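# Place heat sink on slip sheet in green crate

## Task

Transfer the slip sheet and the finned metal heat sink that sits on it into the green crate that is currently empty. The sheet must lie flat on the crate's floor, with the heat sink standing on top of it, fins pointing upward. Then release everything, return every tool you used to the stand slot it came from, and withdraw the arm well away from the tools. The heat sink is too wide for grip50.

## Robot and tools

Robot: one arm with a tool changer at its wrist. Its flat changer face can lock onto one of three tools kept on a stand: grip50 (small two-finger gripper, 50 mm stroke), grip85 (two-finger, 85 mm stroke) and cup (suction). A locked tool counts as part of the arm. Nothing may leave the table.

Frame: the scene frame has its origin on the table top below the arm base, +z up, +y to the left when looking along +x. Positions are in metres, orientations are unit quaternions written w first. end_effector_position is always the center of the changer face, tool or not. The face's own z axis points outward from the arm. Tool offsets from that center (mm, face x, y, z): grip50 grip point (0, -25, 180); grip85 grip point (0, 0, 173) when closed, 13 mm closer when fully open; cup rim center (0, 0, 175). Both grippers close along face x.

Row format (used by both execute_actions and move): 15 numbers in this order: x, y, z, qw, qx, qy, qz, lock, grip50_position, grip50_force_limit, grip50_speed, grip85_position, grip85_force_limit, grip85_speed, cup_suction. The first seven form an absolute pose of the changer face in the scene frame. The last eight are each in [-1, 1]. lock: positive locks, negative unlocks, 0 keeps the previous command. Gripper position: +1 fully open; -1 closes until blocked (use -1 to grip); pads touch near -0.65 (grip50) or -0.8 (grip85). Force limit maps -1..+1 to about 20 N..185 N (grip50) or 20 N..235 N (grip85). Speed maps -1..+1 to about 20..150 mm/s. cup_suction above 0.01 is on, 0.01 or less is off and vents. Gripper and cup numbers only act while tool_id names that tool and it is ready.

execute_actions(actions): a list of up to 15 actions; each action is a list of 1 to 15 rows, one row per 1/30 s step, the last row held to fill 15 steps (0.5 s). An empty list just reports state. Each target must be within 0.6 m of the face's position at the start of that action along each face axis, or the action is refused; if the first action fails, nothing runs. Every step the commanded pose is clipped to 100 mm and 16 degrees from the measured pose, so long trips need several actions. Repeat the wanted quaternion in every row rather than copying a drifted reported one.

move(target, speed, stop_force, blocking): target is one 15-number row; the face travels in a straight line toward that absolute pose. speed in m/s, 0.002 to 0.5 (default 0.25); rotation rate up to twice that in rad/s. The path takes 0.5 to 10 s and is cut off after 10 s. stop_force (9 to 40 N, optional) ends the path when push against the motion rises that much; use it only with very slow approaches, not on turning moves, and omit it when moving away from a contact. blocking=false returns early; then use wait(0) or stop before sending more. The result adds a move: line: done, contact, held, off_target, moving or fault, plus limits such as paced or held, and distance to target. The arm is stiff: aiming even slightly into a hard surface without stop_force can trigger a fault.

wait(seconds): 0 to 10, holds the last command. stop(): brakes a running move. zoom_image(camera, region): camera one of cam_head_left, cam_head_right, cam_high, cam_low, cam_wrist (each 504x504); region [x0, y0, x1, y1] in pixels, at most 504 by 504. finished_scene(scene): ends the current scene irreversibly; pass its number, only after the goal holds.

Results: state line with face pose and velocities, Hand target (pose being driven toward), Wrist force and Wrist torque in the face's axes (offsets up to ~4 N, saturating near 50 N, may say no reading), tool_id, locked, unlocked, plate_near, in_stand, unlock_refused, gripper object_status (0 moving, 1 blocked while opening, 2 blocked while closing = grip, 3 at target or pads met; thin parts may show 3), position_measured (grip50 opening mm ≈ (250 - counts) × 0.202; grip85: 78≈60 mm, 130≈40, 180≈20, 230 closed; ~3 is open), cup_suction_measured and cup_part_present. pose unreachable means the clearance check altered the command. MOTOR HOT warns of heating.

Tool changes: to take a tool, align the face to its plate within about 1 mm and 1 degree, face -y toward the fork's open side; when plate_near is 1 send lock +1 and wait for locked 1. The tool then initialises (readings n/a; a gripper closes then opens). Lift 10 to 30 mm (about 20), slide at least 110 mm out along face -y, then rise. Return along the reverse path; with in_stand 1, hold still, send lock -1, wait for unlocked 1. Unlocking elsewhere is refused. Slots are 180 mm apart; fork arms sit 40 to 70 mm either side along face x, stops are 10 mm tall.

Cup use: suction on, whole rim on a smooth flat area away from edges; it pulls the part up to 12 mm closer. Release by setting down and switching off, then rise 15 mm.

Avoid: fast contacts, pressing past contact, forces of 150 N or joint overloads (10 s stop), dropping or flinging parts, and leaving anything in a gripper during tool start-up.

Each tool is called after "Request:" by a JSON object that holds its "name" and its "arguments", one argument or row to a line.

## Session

Request:
{"name": "execute_actions", "arguments": {
  "actions": []
}}

Scene clock: 0.00 s.
end_effector_position=(+0.4264, +0.0184, +0.3210) locked=0 unlocked=1 plate_near=0 in_stand=0 unlock_refused=0 tool_id=none grip50_position_measured=n/a grip50_object_status=n/a grip85_position_measured=n/a grip85_object_status=n/a cup_suction_measured=n/a cup_part_present=n/a end_effector_quat_wxyz=(-0.001, +0.690, +0.724, +0.004) end_effector_velocity=(-0.000, -0.000, -0.000) end_effector_angular_velocity=(-0.001, +0.000, +0.001)
Joint positions: [-0.316 -1.722  2.043 -1.891 -1.571 -1.886]
Joint velocities: [ 0.     0.    -0.     0.    -0.001 -0.001]
Wrist force (N, on the end effector, along its own x y z axes, offset not removed): no reading
Wrist torque (N m, same axes, about the end effector's origin, offset not removed): no reading
Hand target: +0.426, +0.018, +0.321; -0.001, +0.690, +0.724, +0.004

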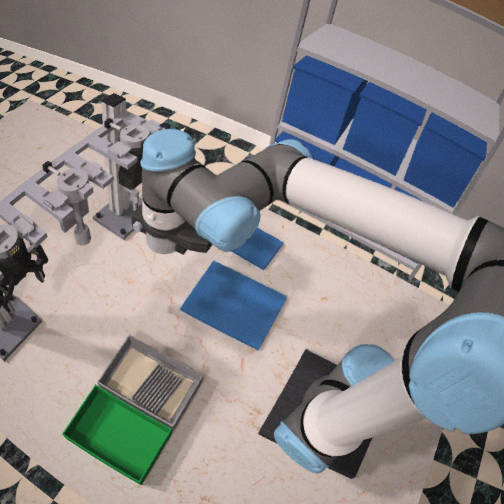

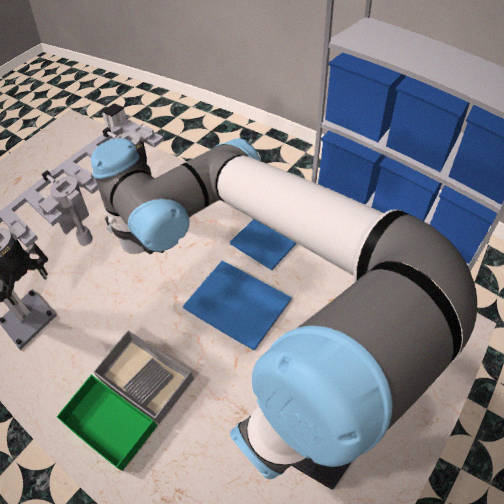

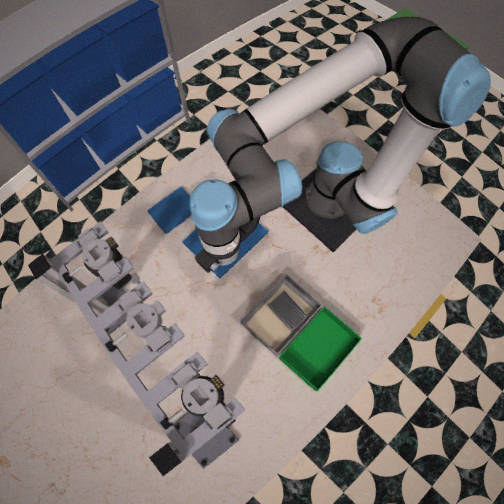

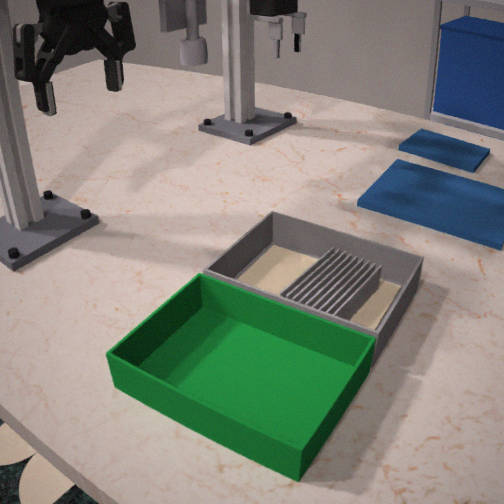

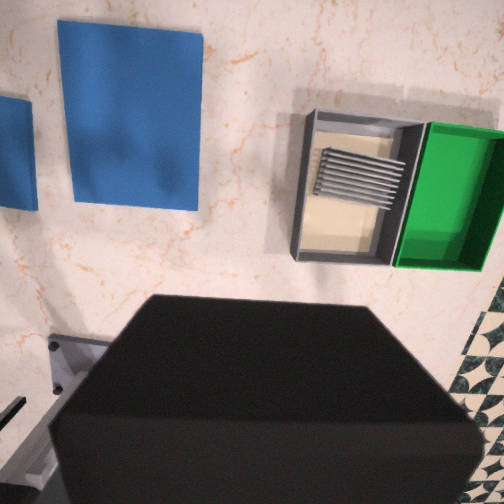

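Request:
{"name": "move", "arguments": {
  "target": [0.50,0.15,0.41,0,0.7224,0.6915,0,0,1,0,0,1,0,0,-1],
  "speed": 0.25
}}

Request:
{"name": "move", "arguments": {
  "target": [0.650,0.21,0.40,0,0.7224,0.6915,0,0,1,0,0,1,0,0,-1],
  "speed": 0.15
}}

Scene clock: 11.80 s.
end_effector_position=(+0.5001, +0.1498, +0.4098) locked=0 unlocked=1 plate_near=0 in_stand=0 unlock_refused=0 tool_id=none grip50_position_measured=n/a grip50_object_status=n/a grip85_position_measured=n/a grip85_object_status=n/a cup_suction_measured=n/a cup_part_present=n/a end_effector_quat_wxyz=(+0.000, +0.722, +0.692, -0.000) end_effector_velocity=(+0.001, +0.001, +0.001) end_effector_angular_velocity=(-0.001, +0.001, -0.002)
Joint positions: [-0.008 -1.525  1.628 -1.667 -1.577 -1.488]
Joint velocities: [ 0.002  0.004 -0.007  0.004 -0.001  0.005]
Wrist force (N, on the end effector, along its own x y z axes, offset not removed): [-1.0 -0.3 -2.0]
Wrist torque (N m, same axes, about the end effector's origin, offset not removed): [0.20 0.09 -0.26]
Hand target: +0.500, +0.150, +0.410; +0.000, +0.722, +0.691, -0.000
Off the commanded pose: 0.000 m, 0 deg.
move: done

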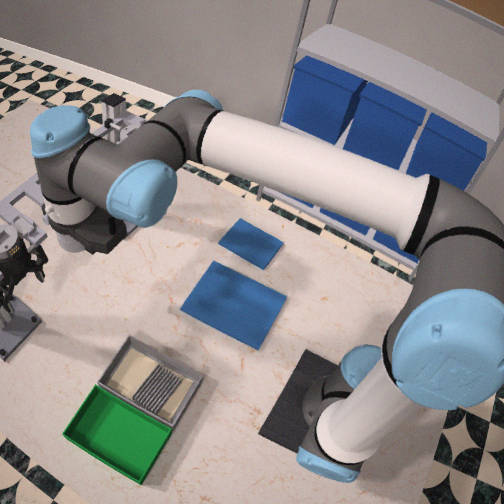

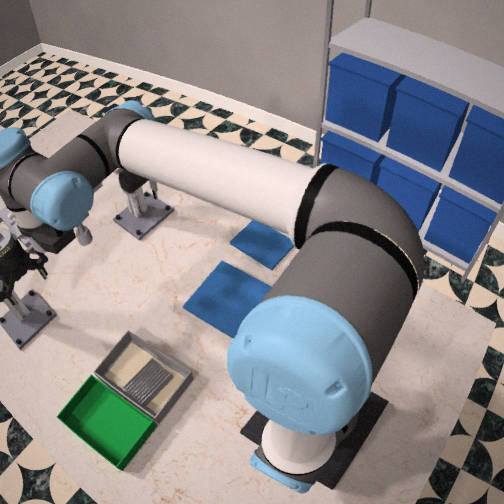

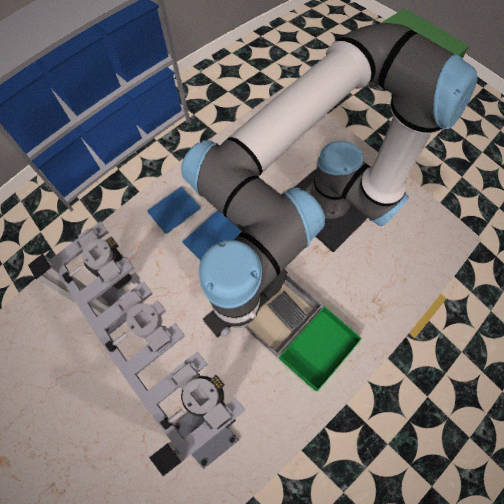

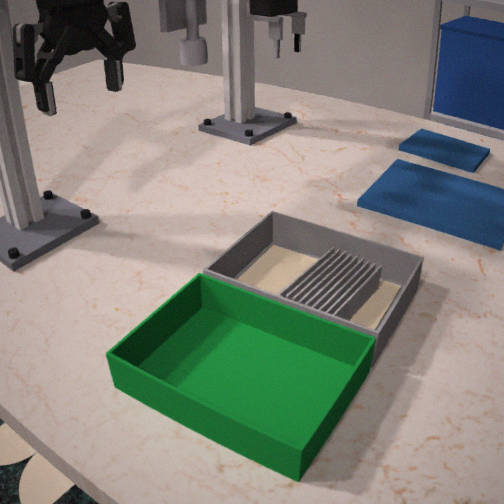

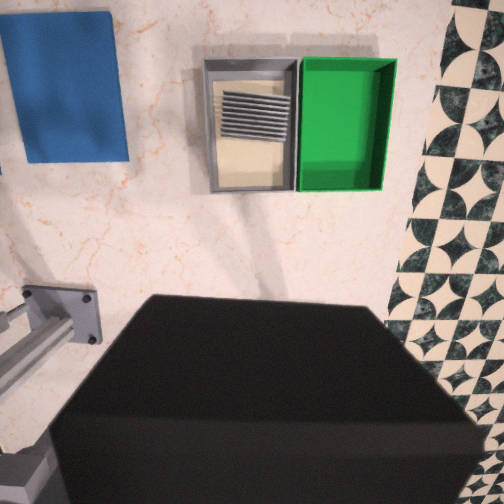

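Scene clock: 13.43 s.
end_effector_position=(+0.6499, +0.2099, +0.3999) locked=0 unlocked=1 plate_near=0 in_stand=0 unlock_refused=0 tool_id=none grip50_position_measured=n/a grip50_object_status=n/a grip85_position_measured=n/a grip85_object_status=n/a cup_suction_measured=n/a cup_part_present=n/a end_effector_quat_wxyz=(+0.000, +0.722, +0.691, +0.000) end_effector_velocity=(+0.002, +0.001, +0.000) end_effector_angular_velocity=(-0.000, +0.001, +0.000)
Joint positions: [ 0.073 -1.127  1.155 -1.592 -1.576 -1.407]
Joint velocities: [ 0.001  0.006 -0.009  0.004 -0.     0.001]
Wrist force (N, on the end effector, along its own x y z axes, offset not removed): [-1.1 0.3 -3.0]
Wrist torque (N m, same axes, about the end effector's origin, offset not removed): [0.03 0.06 -0.15]
Hand target: +0.650, +0.210, +0.400; +0.000, +0.722, +0.691, -0.000
Off the commanded pose: 0.000 m, 0 deg.
move: done

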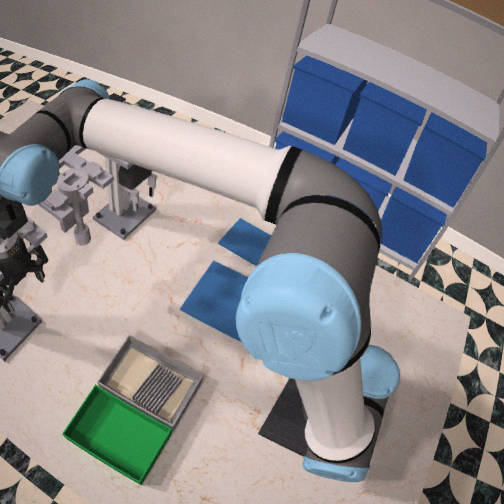

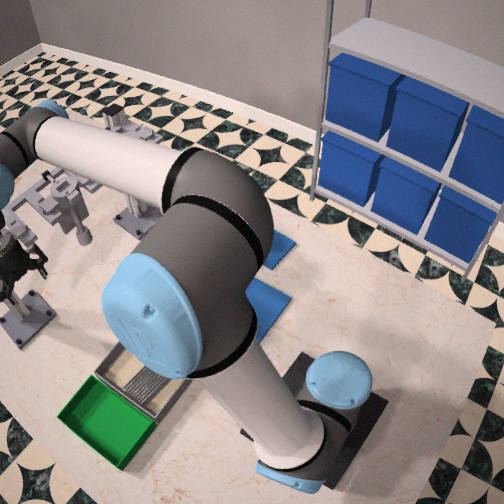

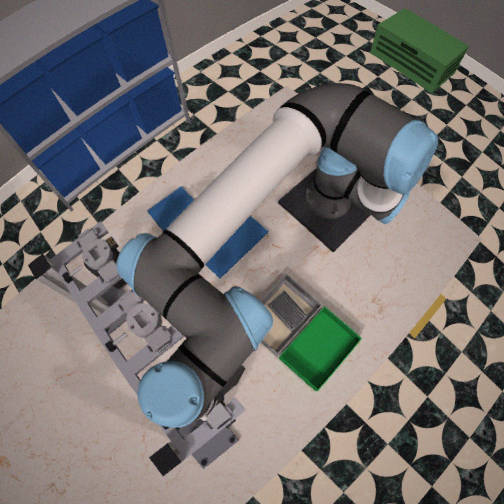

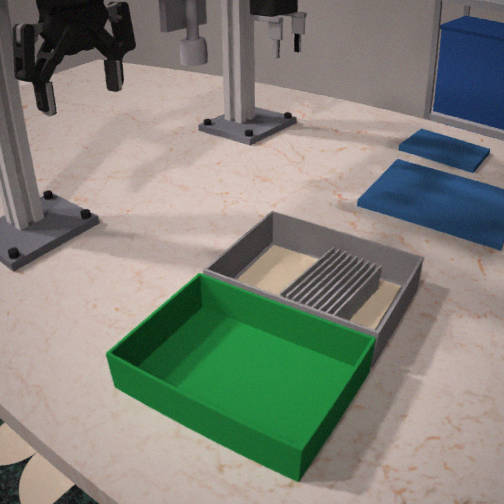

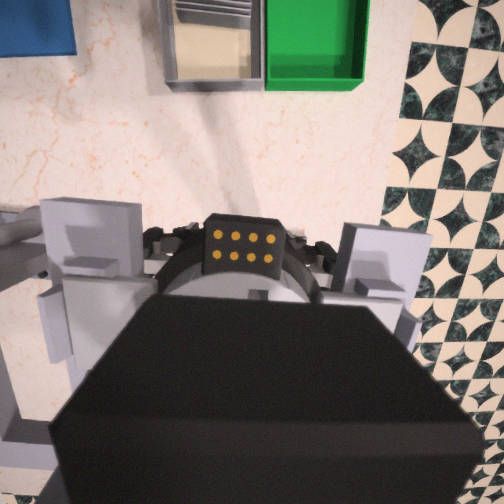

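Request:
{"name": "move", "arguments": {
  "target": [0.650,0.207,0.388,0,0.7224,0.6915,0,0,1,0,0,1,0,0,-1],
  "speed": 0.03
}}

Request:
{"name": "zoom_image", "arguments": {
  "camera": "cam_wrist",
  "region": [100,190,400,320]
}}

Request:
{"name": "move", "arguments": {
  "target": [0.650,0.207,0.375,0,0.7224,0.6915,0,0,1,0,0,1,0,0,-1],
  "speed": 0.01,
  "stop_force": 10
}}

Request:
{"name": "zoom_image", "arguments": {
  "camera": "cam_wrist",
  "region": [100,190,400,320]
}}

Scene clock: 23.97 s.
end_effector_position=(+0.6500, +0.2070, +0.3882) locked=0 unlocked=1 plate_near=0 in_stand=0 unlock_refused=0 tool_id=none grip50_position_measured=n/a grip50_object_status=n/a grip85_position_measured=n/a grip85_object_status=n/a cup_suction_measured=n/a cup_part_present=n/a end_effector_quat_wxyz=(-0.000, +0.722, +0.691, -0.000) end_effector_velocity=(+0.000, -0.000, -0.002) end_effector_angular_velocity=(-0.000, -0.000, +0.000)
Joint positions: [ 0.068 -1.128  1.186 -1.622 -1.576 -1.411]
Joint velocities: [-0.001 -0.     0.005 -0.005 -0.    -0.001]
Wrist force (N, on the end effector, along its own x y z axes, offset not removed): [1.1 1.6 -5.2]
Wrist torque (N m, same axes, about the end effector's origin, offset not removed): [0.09 -0.14 -0.21]
Hand target: +0.650, +0.207, +0.388; -0.000, +0.722, +0.691, +0.000
Off the commanded pose: 0.000 m, 0 deg.
move: done

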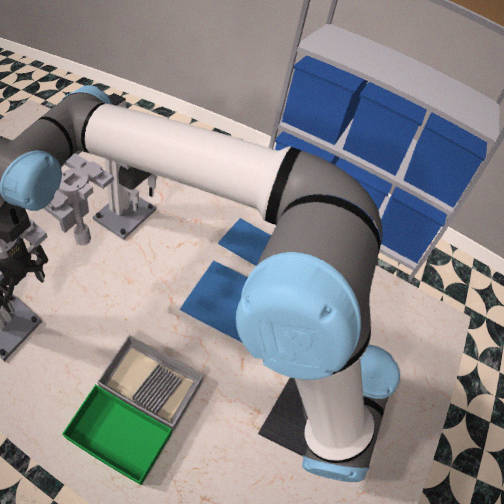

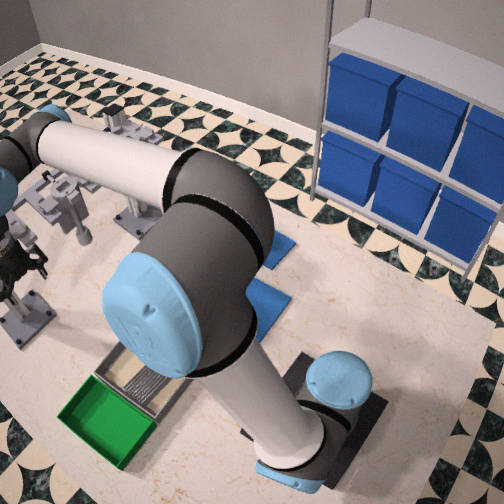

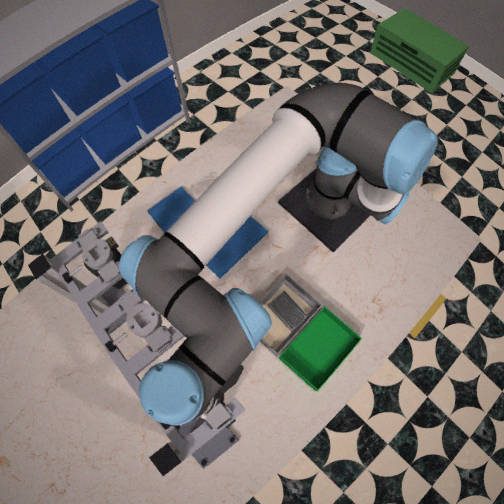

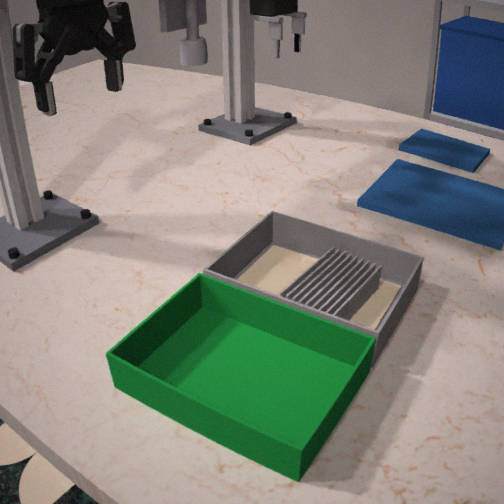

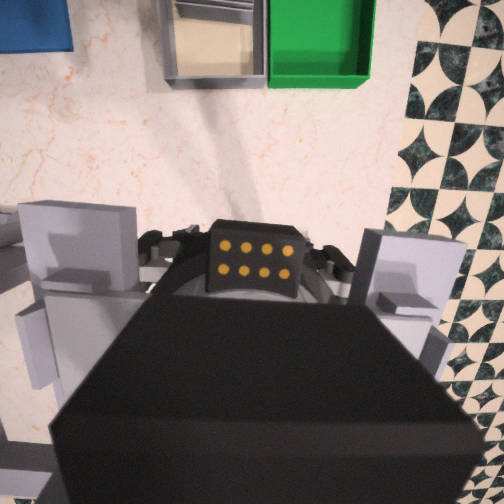

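Region (100, 190, 400, 320) of cam_wrist's 504x504 image, scaled by 1.680, with more detail than that image has; it fills the top 218 rows of this view, and the rest is white.

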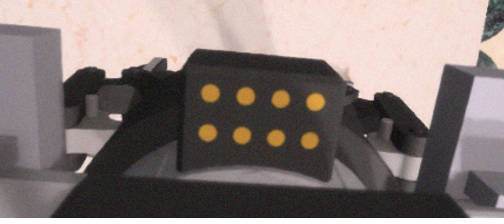

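Scene clock: 25.50 s.
end_effector_position=(+0.6500, +0.2070, +0.3752) locked=0 unlocked=1 plate_near=0 in_stand=0 unlock_refused=0 tool_id=none grip50_position_measured=n/a grip50_object_status=n/a grip85_position_measured=n/a grip85_object_status=n/a cup_suction_measured=n/a cup_part_present=n/a end_effector_quat_wxyz=(-0.000, +0.722, +0.691, -0.000) end_effector_velocity=(-0.000, +0.000, -0.002) end_effector_angular_velocity=(+0.001, +0.000, -0.000)
Joint positions: [ 0.068 -1.126  1.216 -1.654 -1.576 -1.411]
Joint velocities: [-0.     0.     0.005 -0.005  0.001  0.   ]
Wrist force (N, on the end effector, along its own x y z axes, offset not removed): [3.0 0.3 -2.2]
Wrist torque (N m, same axes, about the end effector's origin, offset not removed): [-0.02 -0.16 -0.18]
Hand target: +0.650, +0.207, +0.375; -0.000, +0.722, +0.691, -0.000
Off the commanded pose: 0.000 m, 0 deg.
move: done

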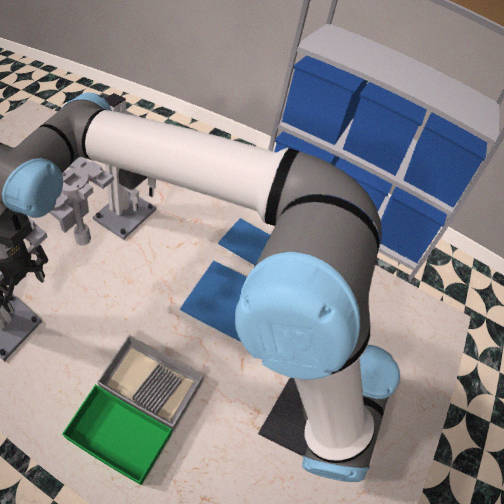

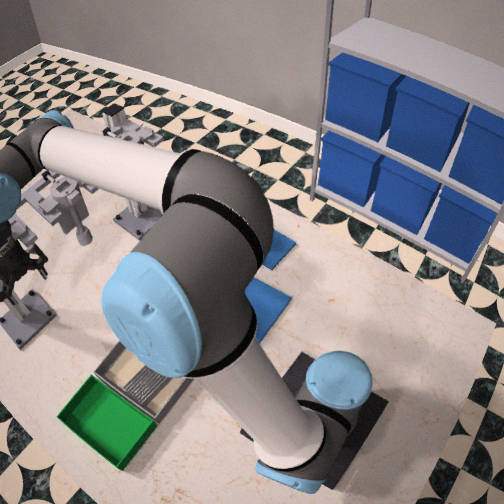

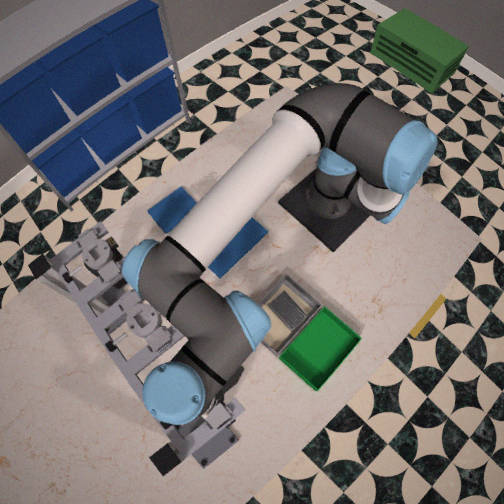

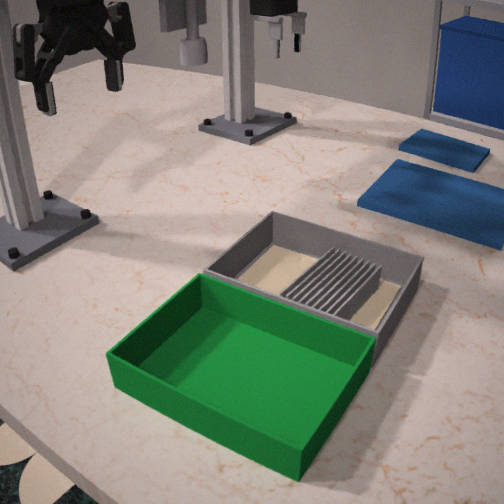

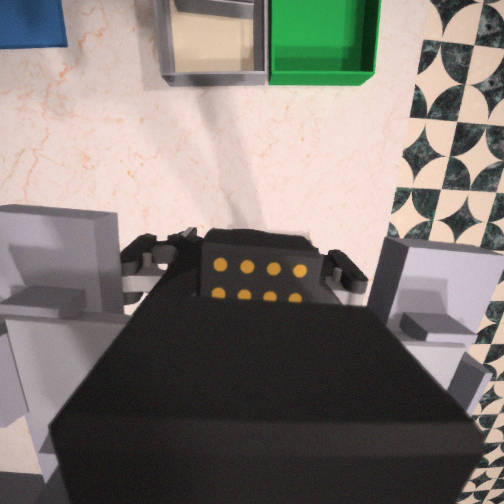

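Region (100, 190, 400, 320) of cam_wrist's 504x504 image, scaled by 1.680, with more detail than that image has; it fills the top 218 rows of this view, and the rest is white.

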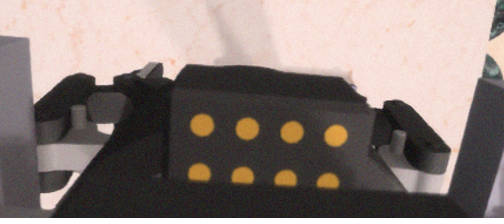

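Request:
{"name": "move", "arguments": {
  "target": [0.6511,0.2071,0.372,0,0.7290,0.6845,0,0,1,0,0,1,0,0,-1],
  "speed": 0.01
}}

Request:
{"name": "zoom_image", "arguments": {
  "camera": "cam_wrist",
  "region": [100,190,400,320]
}}

Request:
{"name": "move", "arguments": {
  "target": [0.6511,0.2071,0.356,0,0.7290,0.6845,0,0,1,0,0,1,0,0,-1],
  "speed": 0.004,
  "stop_force": 10
}}

Scene clock: 36.17 s.
end_effector_position=(+0.6511, +0.2071, +0.3721) locked=0 unlocked=1 plate_near=0 in_stand=0 unlock_refused=0 tool_id=none grip50_position_measured=n/a grip50_object_status=n/a grip85_position_measured=n/a grip85_object_status=n/a cup_suction_measured=n/a cup_part_present=n/a end_effector_quat_wxyz=(-0.000, +0.729, +0.685, -0.000) end_effector_velocity=(+0.000, +0.000, -0.001) end_effector_angular_velocity=(+0.000, +0.000, -0.003)
Joint positions: [ 0.068 -1.123  1.219 -1.66  -1.576 -1.392]
Joint velocities: [-0.     0.001  0.001 -0.001  0.     0.003]
Wrist force (N, on the end effector, along its own x y z axes, offset not removed): [0.4 0.8 -2.8]
Wrist torque (N m, same axes, about the end effector's origin, offset not removed): [0.05 0.07 -0.12]
Hand target: +0.651, +0.207, +0.372; -0.000, +0.729, +0.685, -0.000
Off the commanded pose: 0.000 m, 0 deg.
move: done

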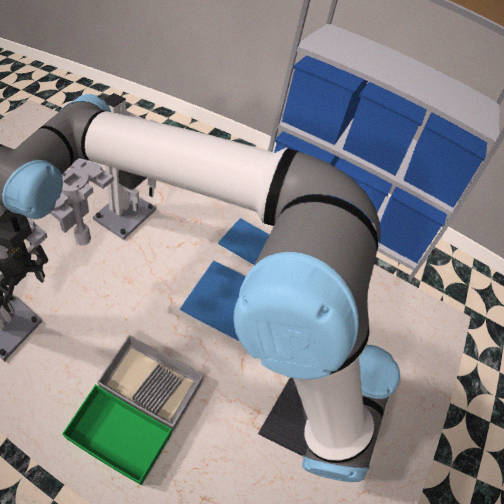

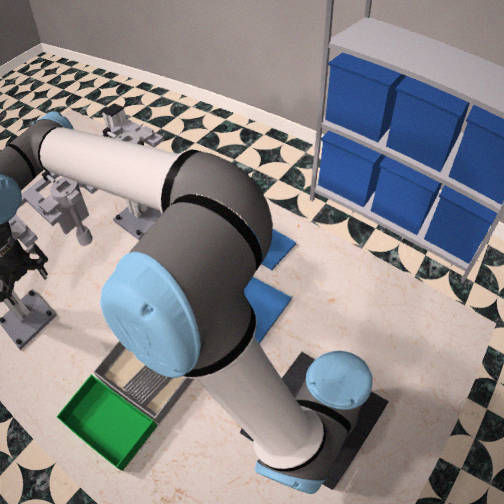

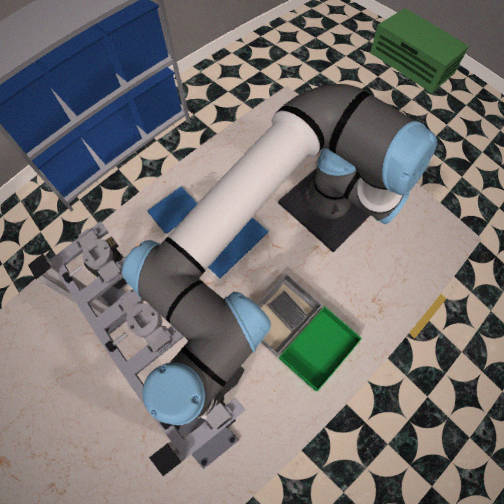

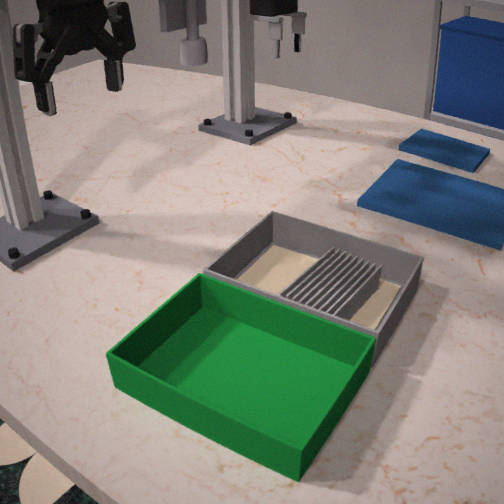

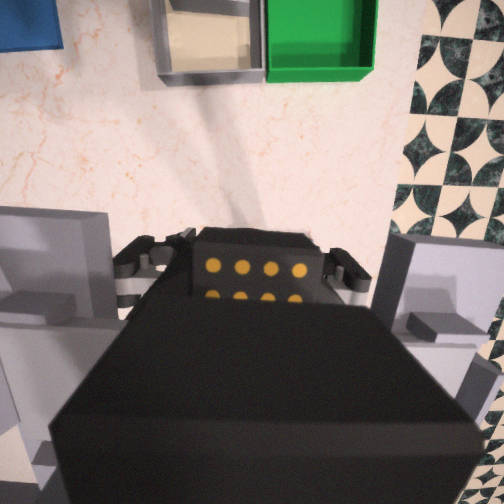

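Region (100, 190, 400, 320) of cam_wrist's 504x504 image, scaled by 1.680, with more detail than that image has; it fills the top 218 rows of this view, and the rest is white.

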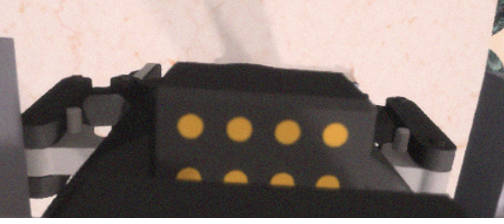

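Scene clock: 39.70 s.
end_effector_position=(+0.6511, +0.2071, +0.3595) locked=0 unlocked=1 plate_near=1 in_stand=1 unlock_refused=0 tool_id=none grip50_position_measured=n/a grip50_object_status=n/a grip85_position_measured=n/a grip85_object_status=n/a cup_suction_measured=n/a cup_part_present=n/a end_effector_quat_wxyz=(+0.000, +0.729, +0.685, +0.000) end_effector_velocity=(-0.000, -0.000, +0.001) end_effector_angular_velocity=(-0.001, +0.002, -0.001)
Joint positions: [ 0.068 -1.12   1.247 -1.691 -1.576 -1.392]
Joint velocities: [ 0.     0.    -0.003  0.006 -0.001  0.001]
Wrist force (N, on the end effector, along its own x y z axes, offset not removed): [0.7 -4.7 -25.8]
Wrist torque (N m, same axes, about the end effector's origin, offset not removed): [0.49 -0.18 -0.43]
Hand target: +0.651, +0.207, +0.360; +0.000, +0.729, +0.685, +0.000
Off the commanded pose: 0.004 m, 0 deg.
move: contact

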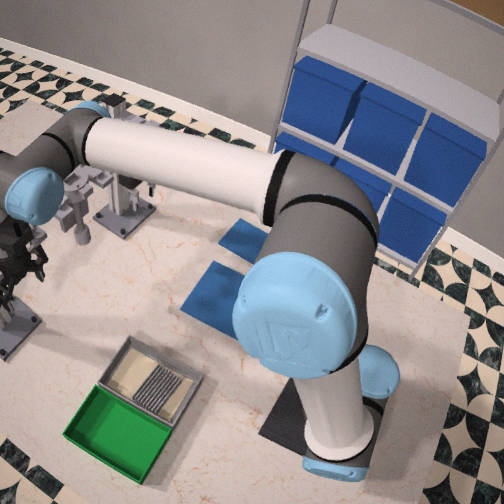

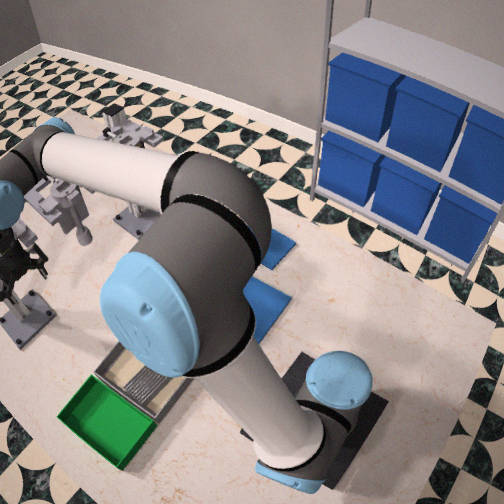

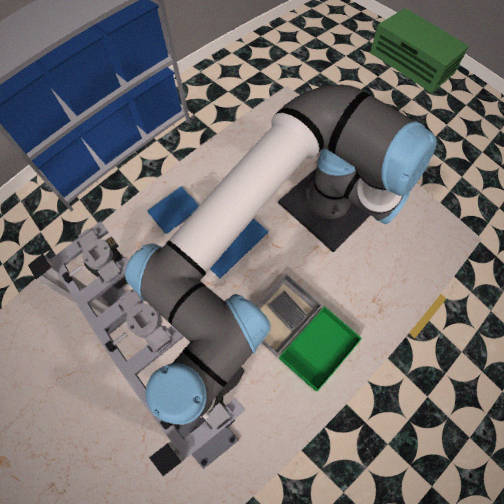

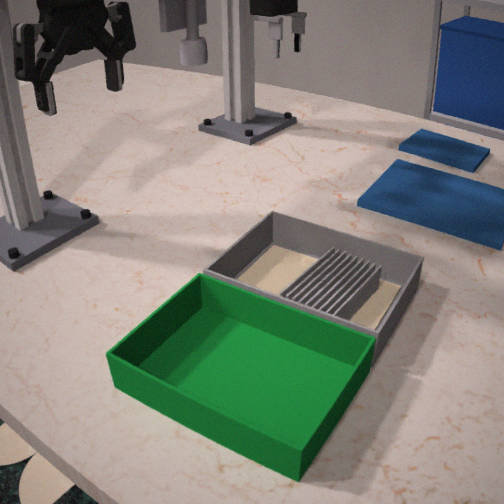

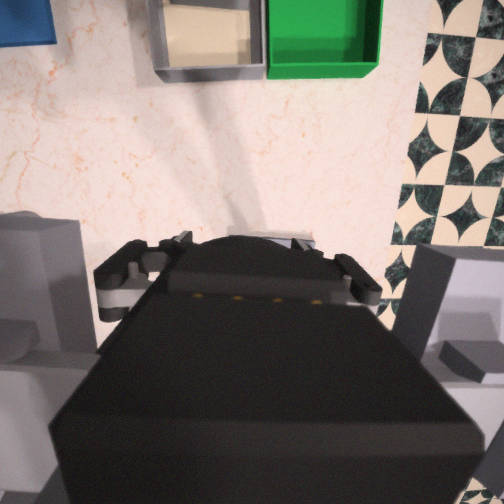

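Request:
{"name": "execute_actions", "arguments": {
  "actions": [
    [[0.6511,0.2071,0.3598,0,0.7290,0.6845,0,1,1,0,0,1,0,0,-1]],
    [[0.6511,0.2071,0.3598,0,0.7290,0.6845,0,1,1,0,0,1,0,0,-1]],
    [[0.6511,0.2071,0.3598,0,0.7290,0.6845,0,1,1,0,0,1,0,0,-1]]
  ]
}}

Request:
{"name": "move", "arguments": {
  "target": [0.6511,0.2071,0.38,0,0.7290,0.6845,0,0,1,0,0,1,0,0,-1],
  "speed": 0.04
}}

Request:
{"name": "move", "arguments": {
  "target": [0.5114,0.2159,0.38,0,0.7290,0.6845,0,0,1,0,0,1,0,0,-1],
  "speed": 0.1
}}

Request:
{"name": "move", "arguments": {
  "target": [0.325,0.155,0.27,0,0.99976,-0.0218,0,0,1,0,0,0.75,-0.4,0,-1],
  "speed": 0.25
}}

Scene clock: 54.53 s.
end_effector_position=(+0.6511, +0.2071, +0.3598) locked=1 unlocked=0 plate_near=1 in_stand=1 unlock_refused=0 tool_id=grip85 grip50_position_measured=n/a grip50_object_status=n/a grip85_position_measured=n/a grip85_object_status=n/a cup_suction_measured=n/a cup_part_present=n/a end_effector_quat_wxyz=(+0.000, +0.729, +0.685, +0.000) end_effector_velocity=(-0.000, -0.000, +0.000) end_effector_angular_velocity=(-0.000, -0.000, +0.000)
Joint positions: [ 0.068 -1.12   1.246 -1.69  -1.576 -1.392]
Joint velocities: [ 0. -0.  0. -0. -0. -0.]
Wrist force (N, on the end effector, along its own x y z axes, offset not removed): [-1.4 -3.4 -19.0]
Wrist torque (N m, same axes, about the end effector's origin, offset not removed): [-0.22 -0.18 -0.32]
Hand target: +0.651, +0.207, +0.360; +0.000, +0.729, +0.685, -0.000
Off the commanded pose: 0.000 m, 0 deg.

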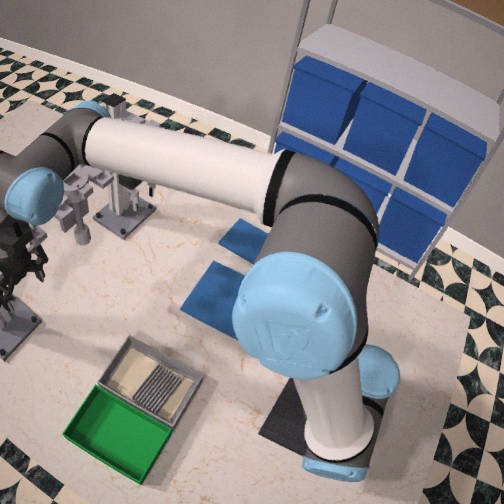

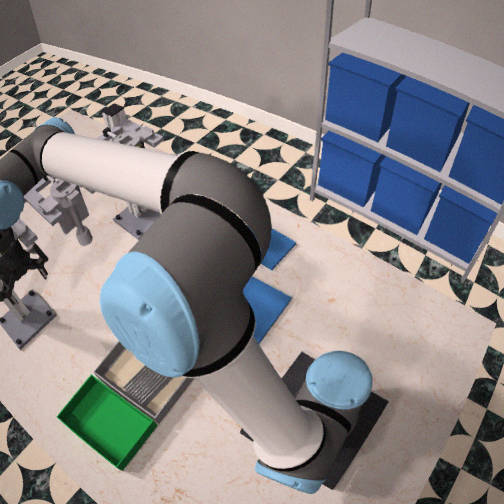

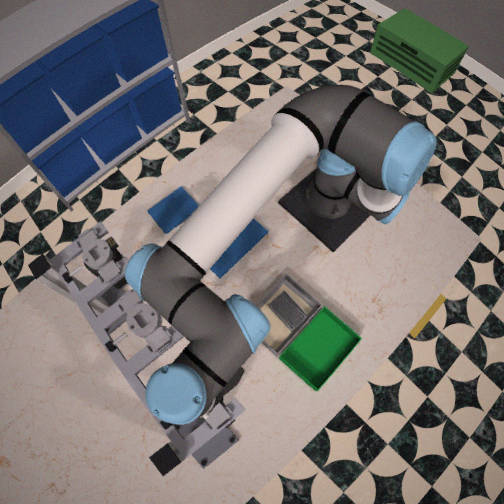

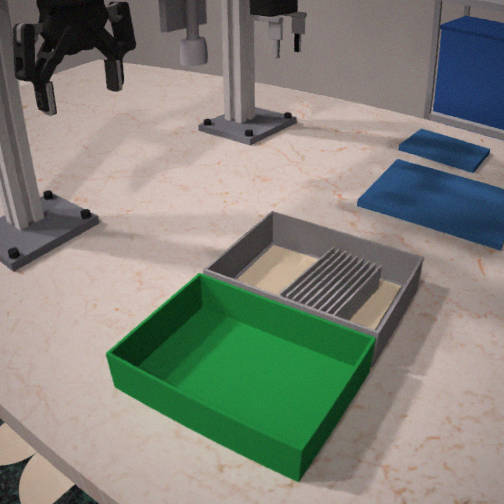

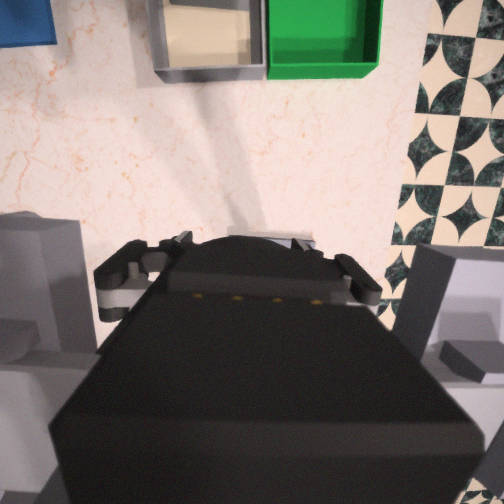

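Scene clock: 55.40 s.
end_effector_position=(+0.6511, +0.2071, +0.3798) locked=1 unlocked=0 plate_near=1 in_stand=0 unlock_refused=0 tool_id=grip85 grip50_position_measured=n/a grip50_object_status=n/a grip85_position_measured=n/a grip85_object_status=n/a cup_suction_measured=n/a cup_part_present=n/a end_effector_quat_wxyz=(+0.000, +0.729, +0.684, +0.000) end_effector_velocity=(-0.000, +0.000, +0.002) end_effector_angular_velocity=(-0.001, +0.000, +0.001)
Joint positions: [ 0.068 -1.124  1.201 -1.641 -1.576 -1.392]
Joint velocities: [ 0.    -0.    -0.005  0.005 -0.001 -0.001]
Wrist force (N, on the end effector, along its own x y z axes, offset not removed): [-0.8 0.6 1.5]
Wrist torque (N m, same axes, about the end effector's origin, offset not removed): [-0.02 -0.04 -0.21]
Hand target: +0.651, +0.207, +0.380; +0.000, +0.729, +0.685, +0.000
Off the commanded pose: 0.000 m, 0 deg.
move: done

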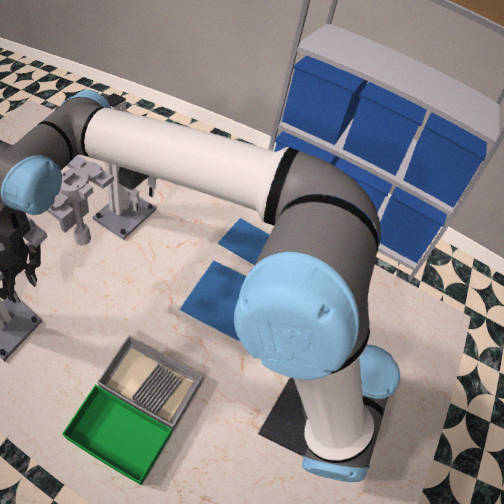

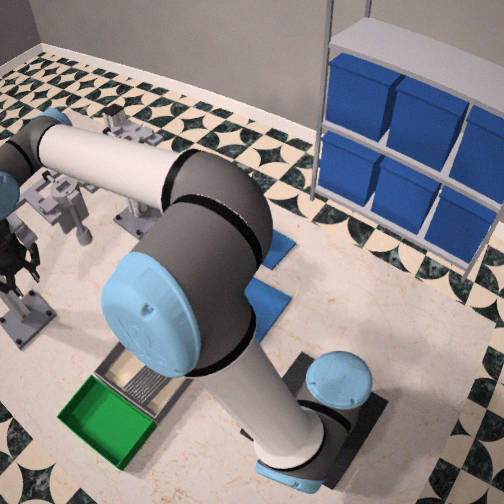

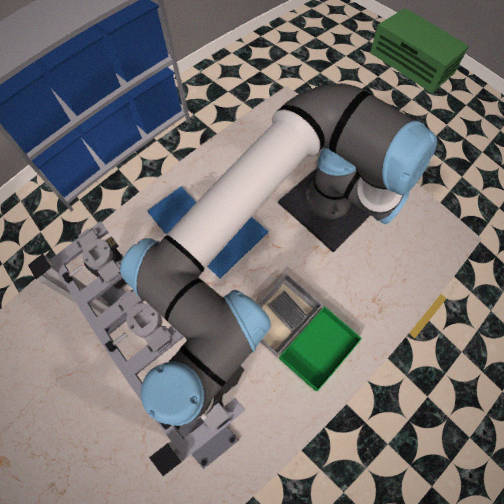

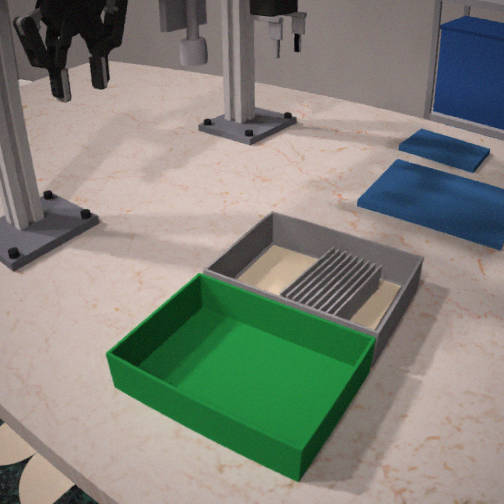

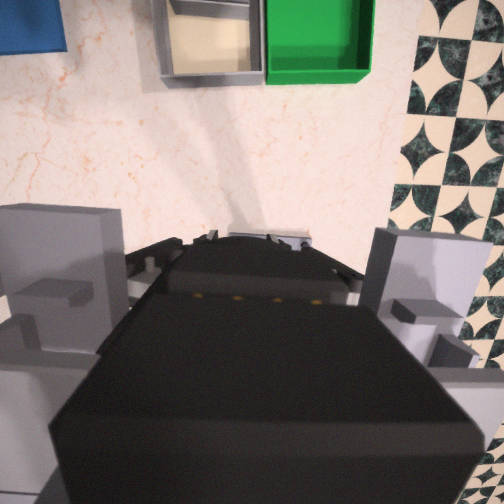

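Scene clock: 57.30 s.
end_effector_position=(+0.5115, +0.2159, +0.3801) locked=1 unlocked=0 plate_near=1 in_stand=0 unlock_refused=0 tool_id=grip85 grip50_position_measured=n/a grip50_object_status=n/a grip85_position_measured=n/a grip85_object_status=n/a cup_suction_measured=n/a cup_part_present=n/a end_effector_quat_wxyz=(+0.000, +0.729, +0.685, -0.000) end_effector_velocity=(-0.002, -0.000, -0.000) end_effector_angular_velocity=(-0.000, -0.000, -0.001)
Joint positions: [ 0.114 -1.436  1.607 -1.735 -1.576 -1.346]
Joint velocities: [ 0.001 -0.003  0.004 -0.001 -0.     0.001]
Wrist force (N, on the end effector, along its own x y z axes, offset not removed): [-0.1 -1.2 -1.9]
Wrist torque (N m, same axes, about the end effector's origin, offset not removed): [-0.01 -0.02 -0.17]
Hand target: +0.511, +0.216, +0.380; +0.000, +0.729, +0.685, -0.000
Off the commanded pose: 0.000 m, 0 deg.
move: done

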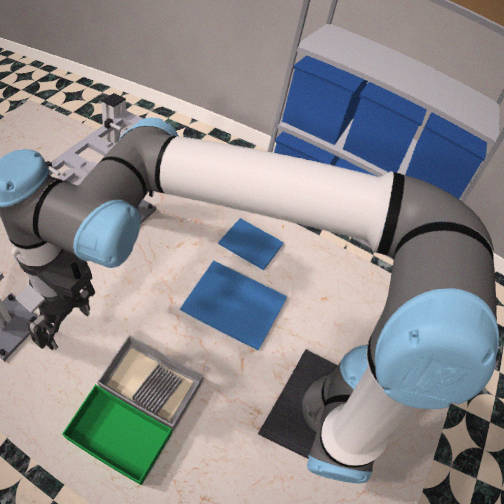

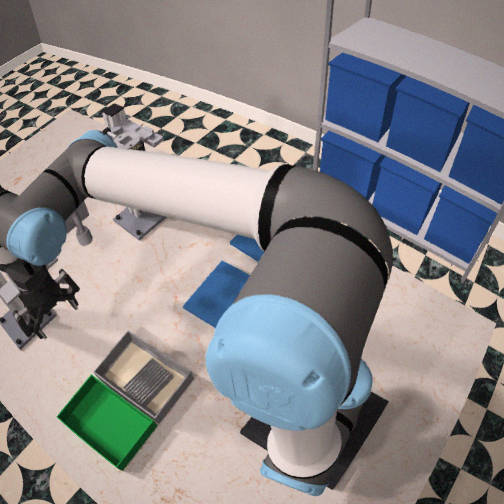

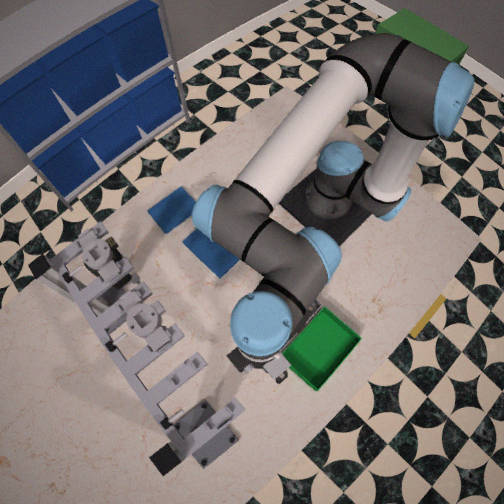

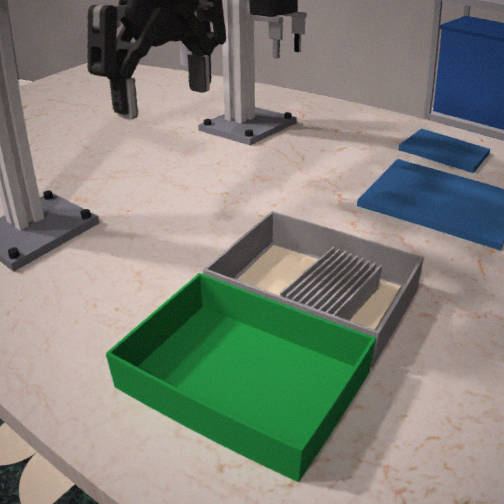

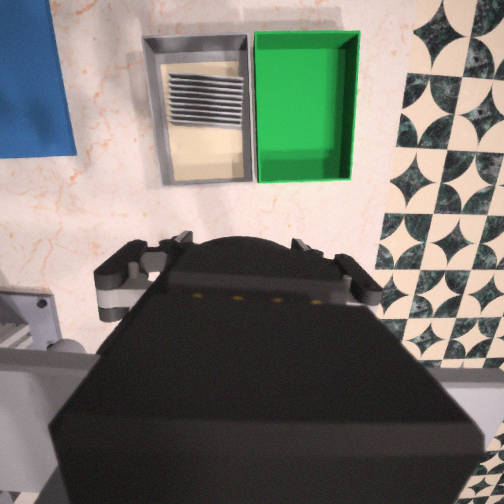

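Scene clock: 60.90 s.
end_effector_position=(+0.3249, +0.1551, +0.2703) locked=1 unlocked=0 plate_near=1 in_stand=0 unlock_refused=0 tool_id=grip85 grip50_position_measured=n/a grip50_object_status=n/a grip85_position_measured=35 grip85_object_status=3 cup_suction_measured=n/a cup_part_present=n/a end_effector_quat_wxyz=(-0.000, +1.000, -0.021, -0.000) end_effector_velocity=(-0.001, -0.001, -0.001) end_effector_angular_velocity=(-0.001, -0.001, -0.013)
Joint positions: [ 0.025 -1.854  2.28  -1.991 -1.576  0.116]
Joint velocities: [-0.001 -0.004  0.005 -0.001 -0.001  0.012]
Wrist force (N, on the end effector, along its own x y z axes, offset not removed): [0.9 -0.5 -1.8]
Wrist torque (N m, same axes, about the end effector's origin, offset not removed): [-0.05 -0.04 -0.27]
Hand target: +0.325, +0.155, +0.270; -0.000, +1.000, -0.022, -0.000
Off the commanded pose: 0.000 m, 0 deg.
move: done

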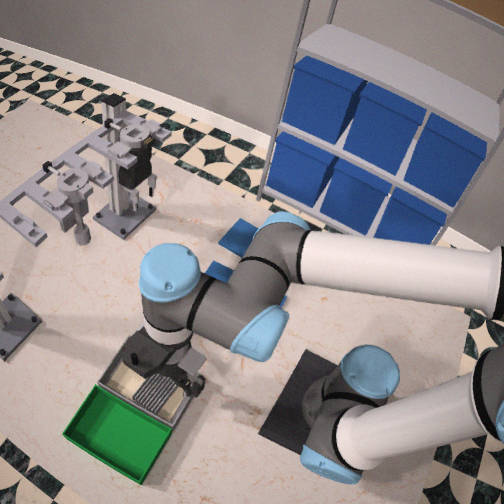

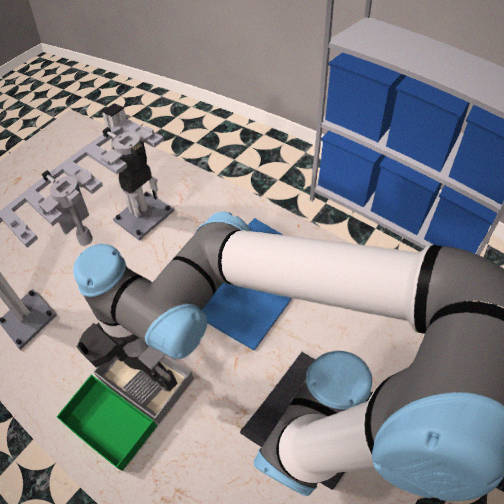

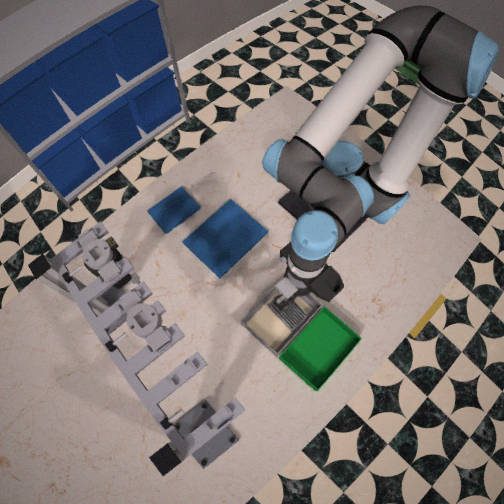

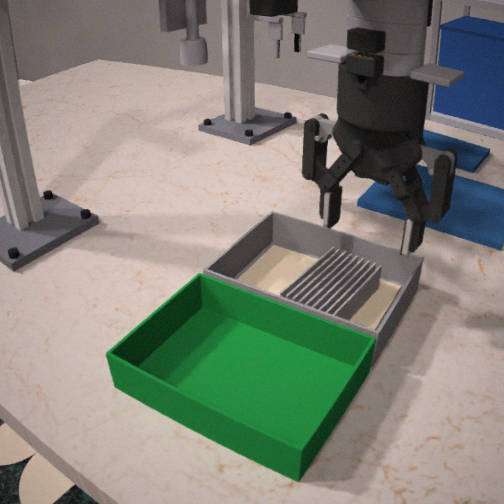

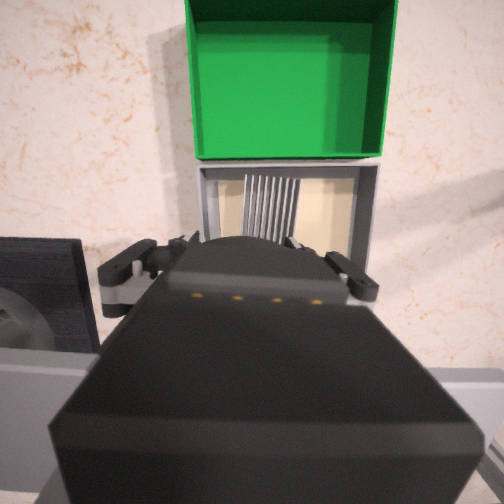

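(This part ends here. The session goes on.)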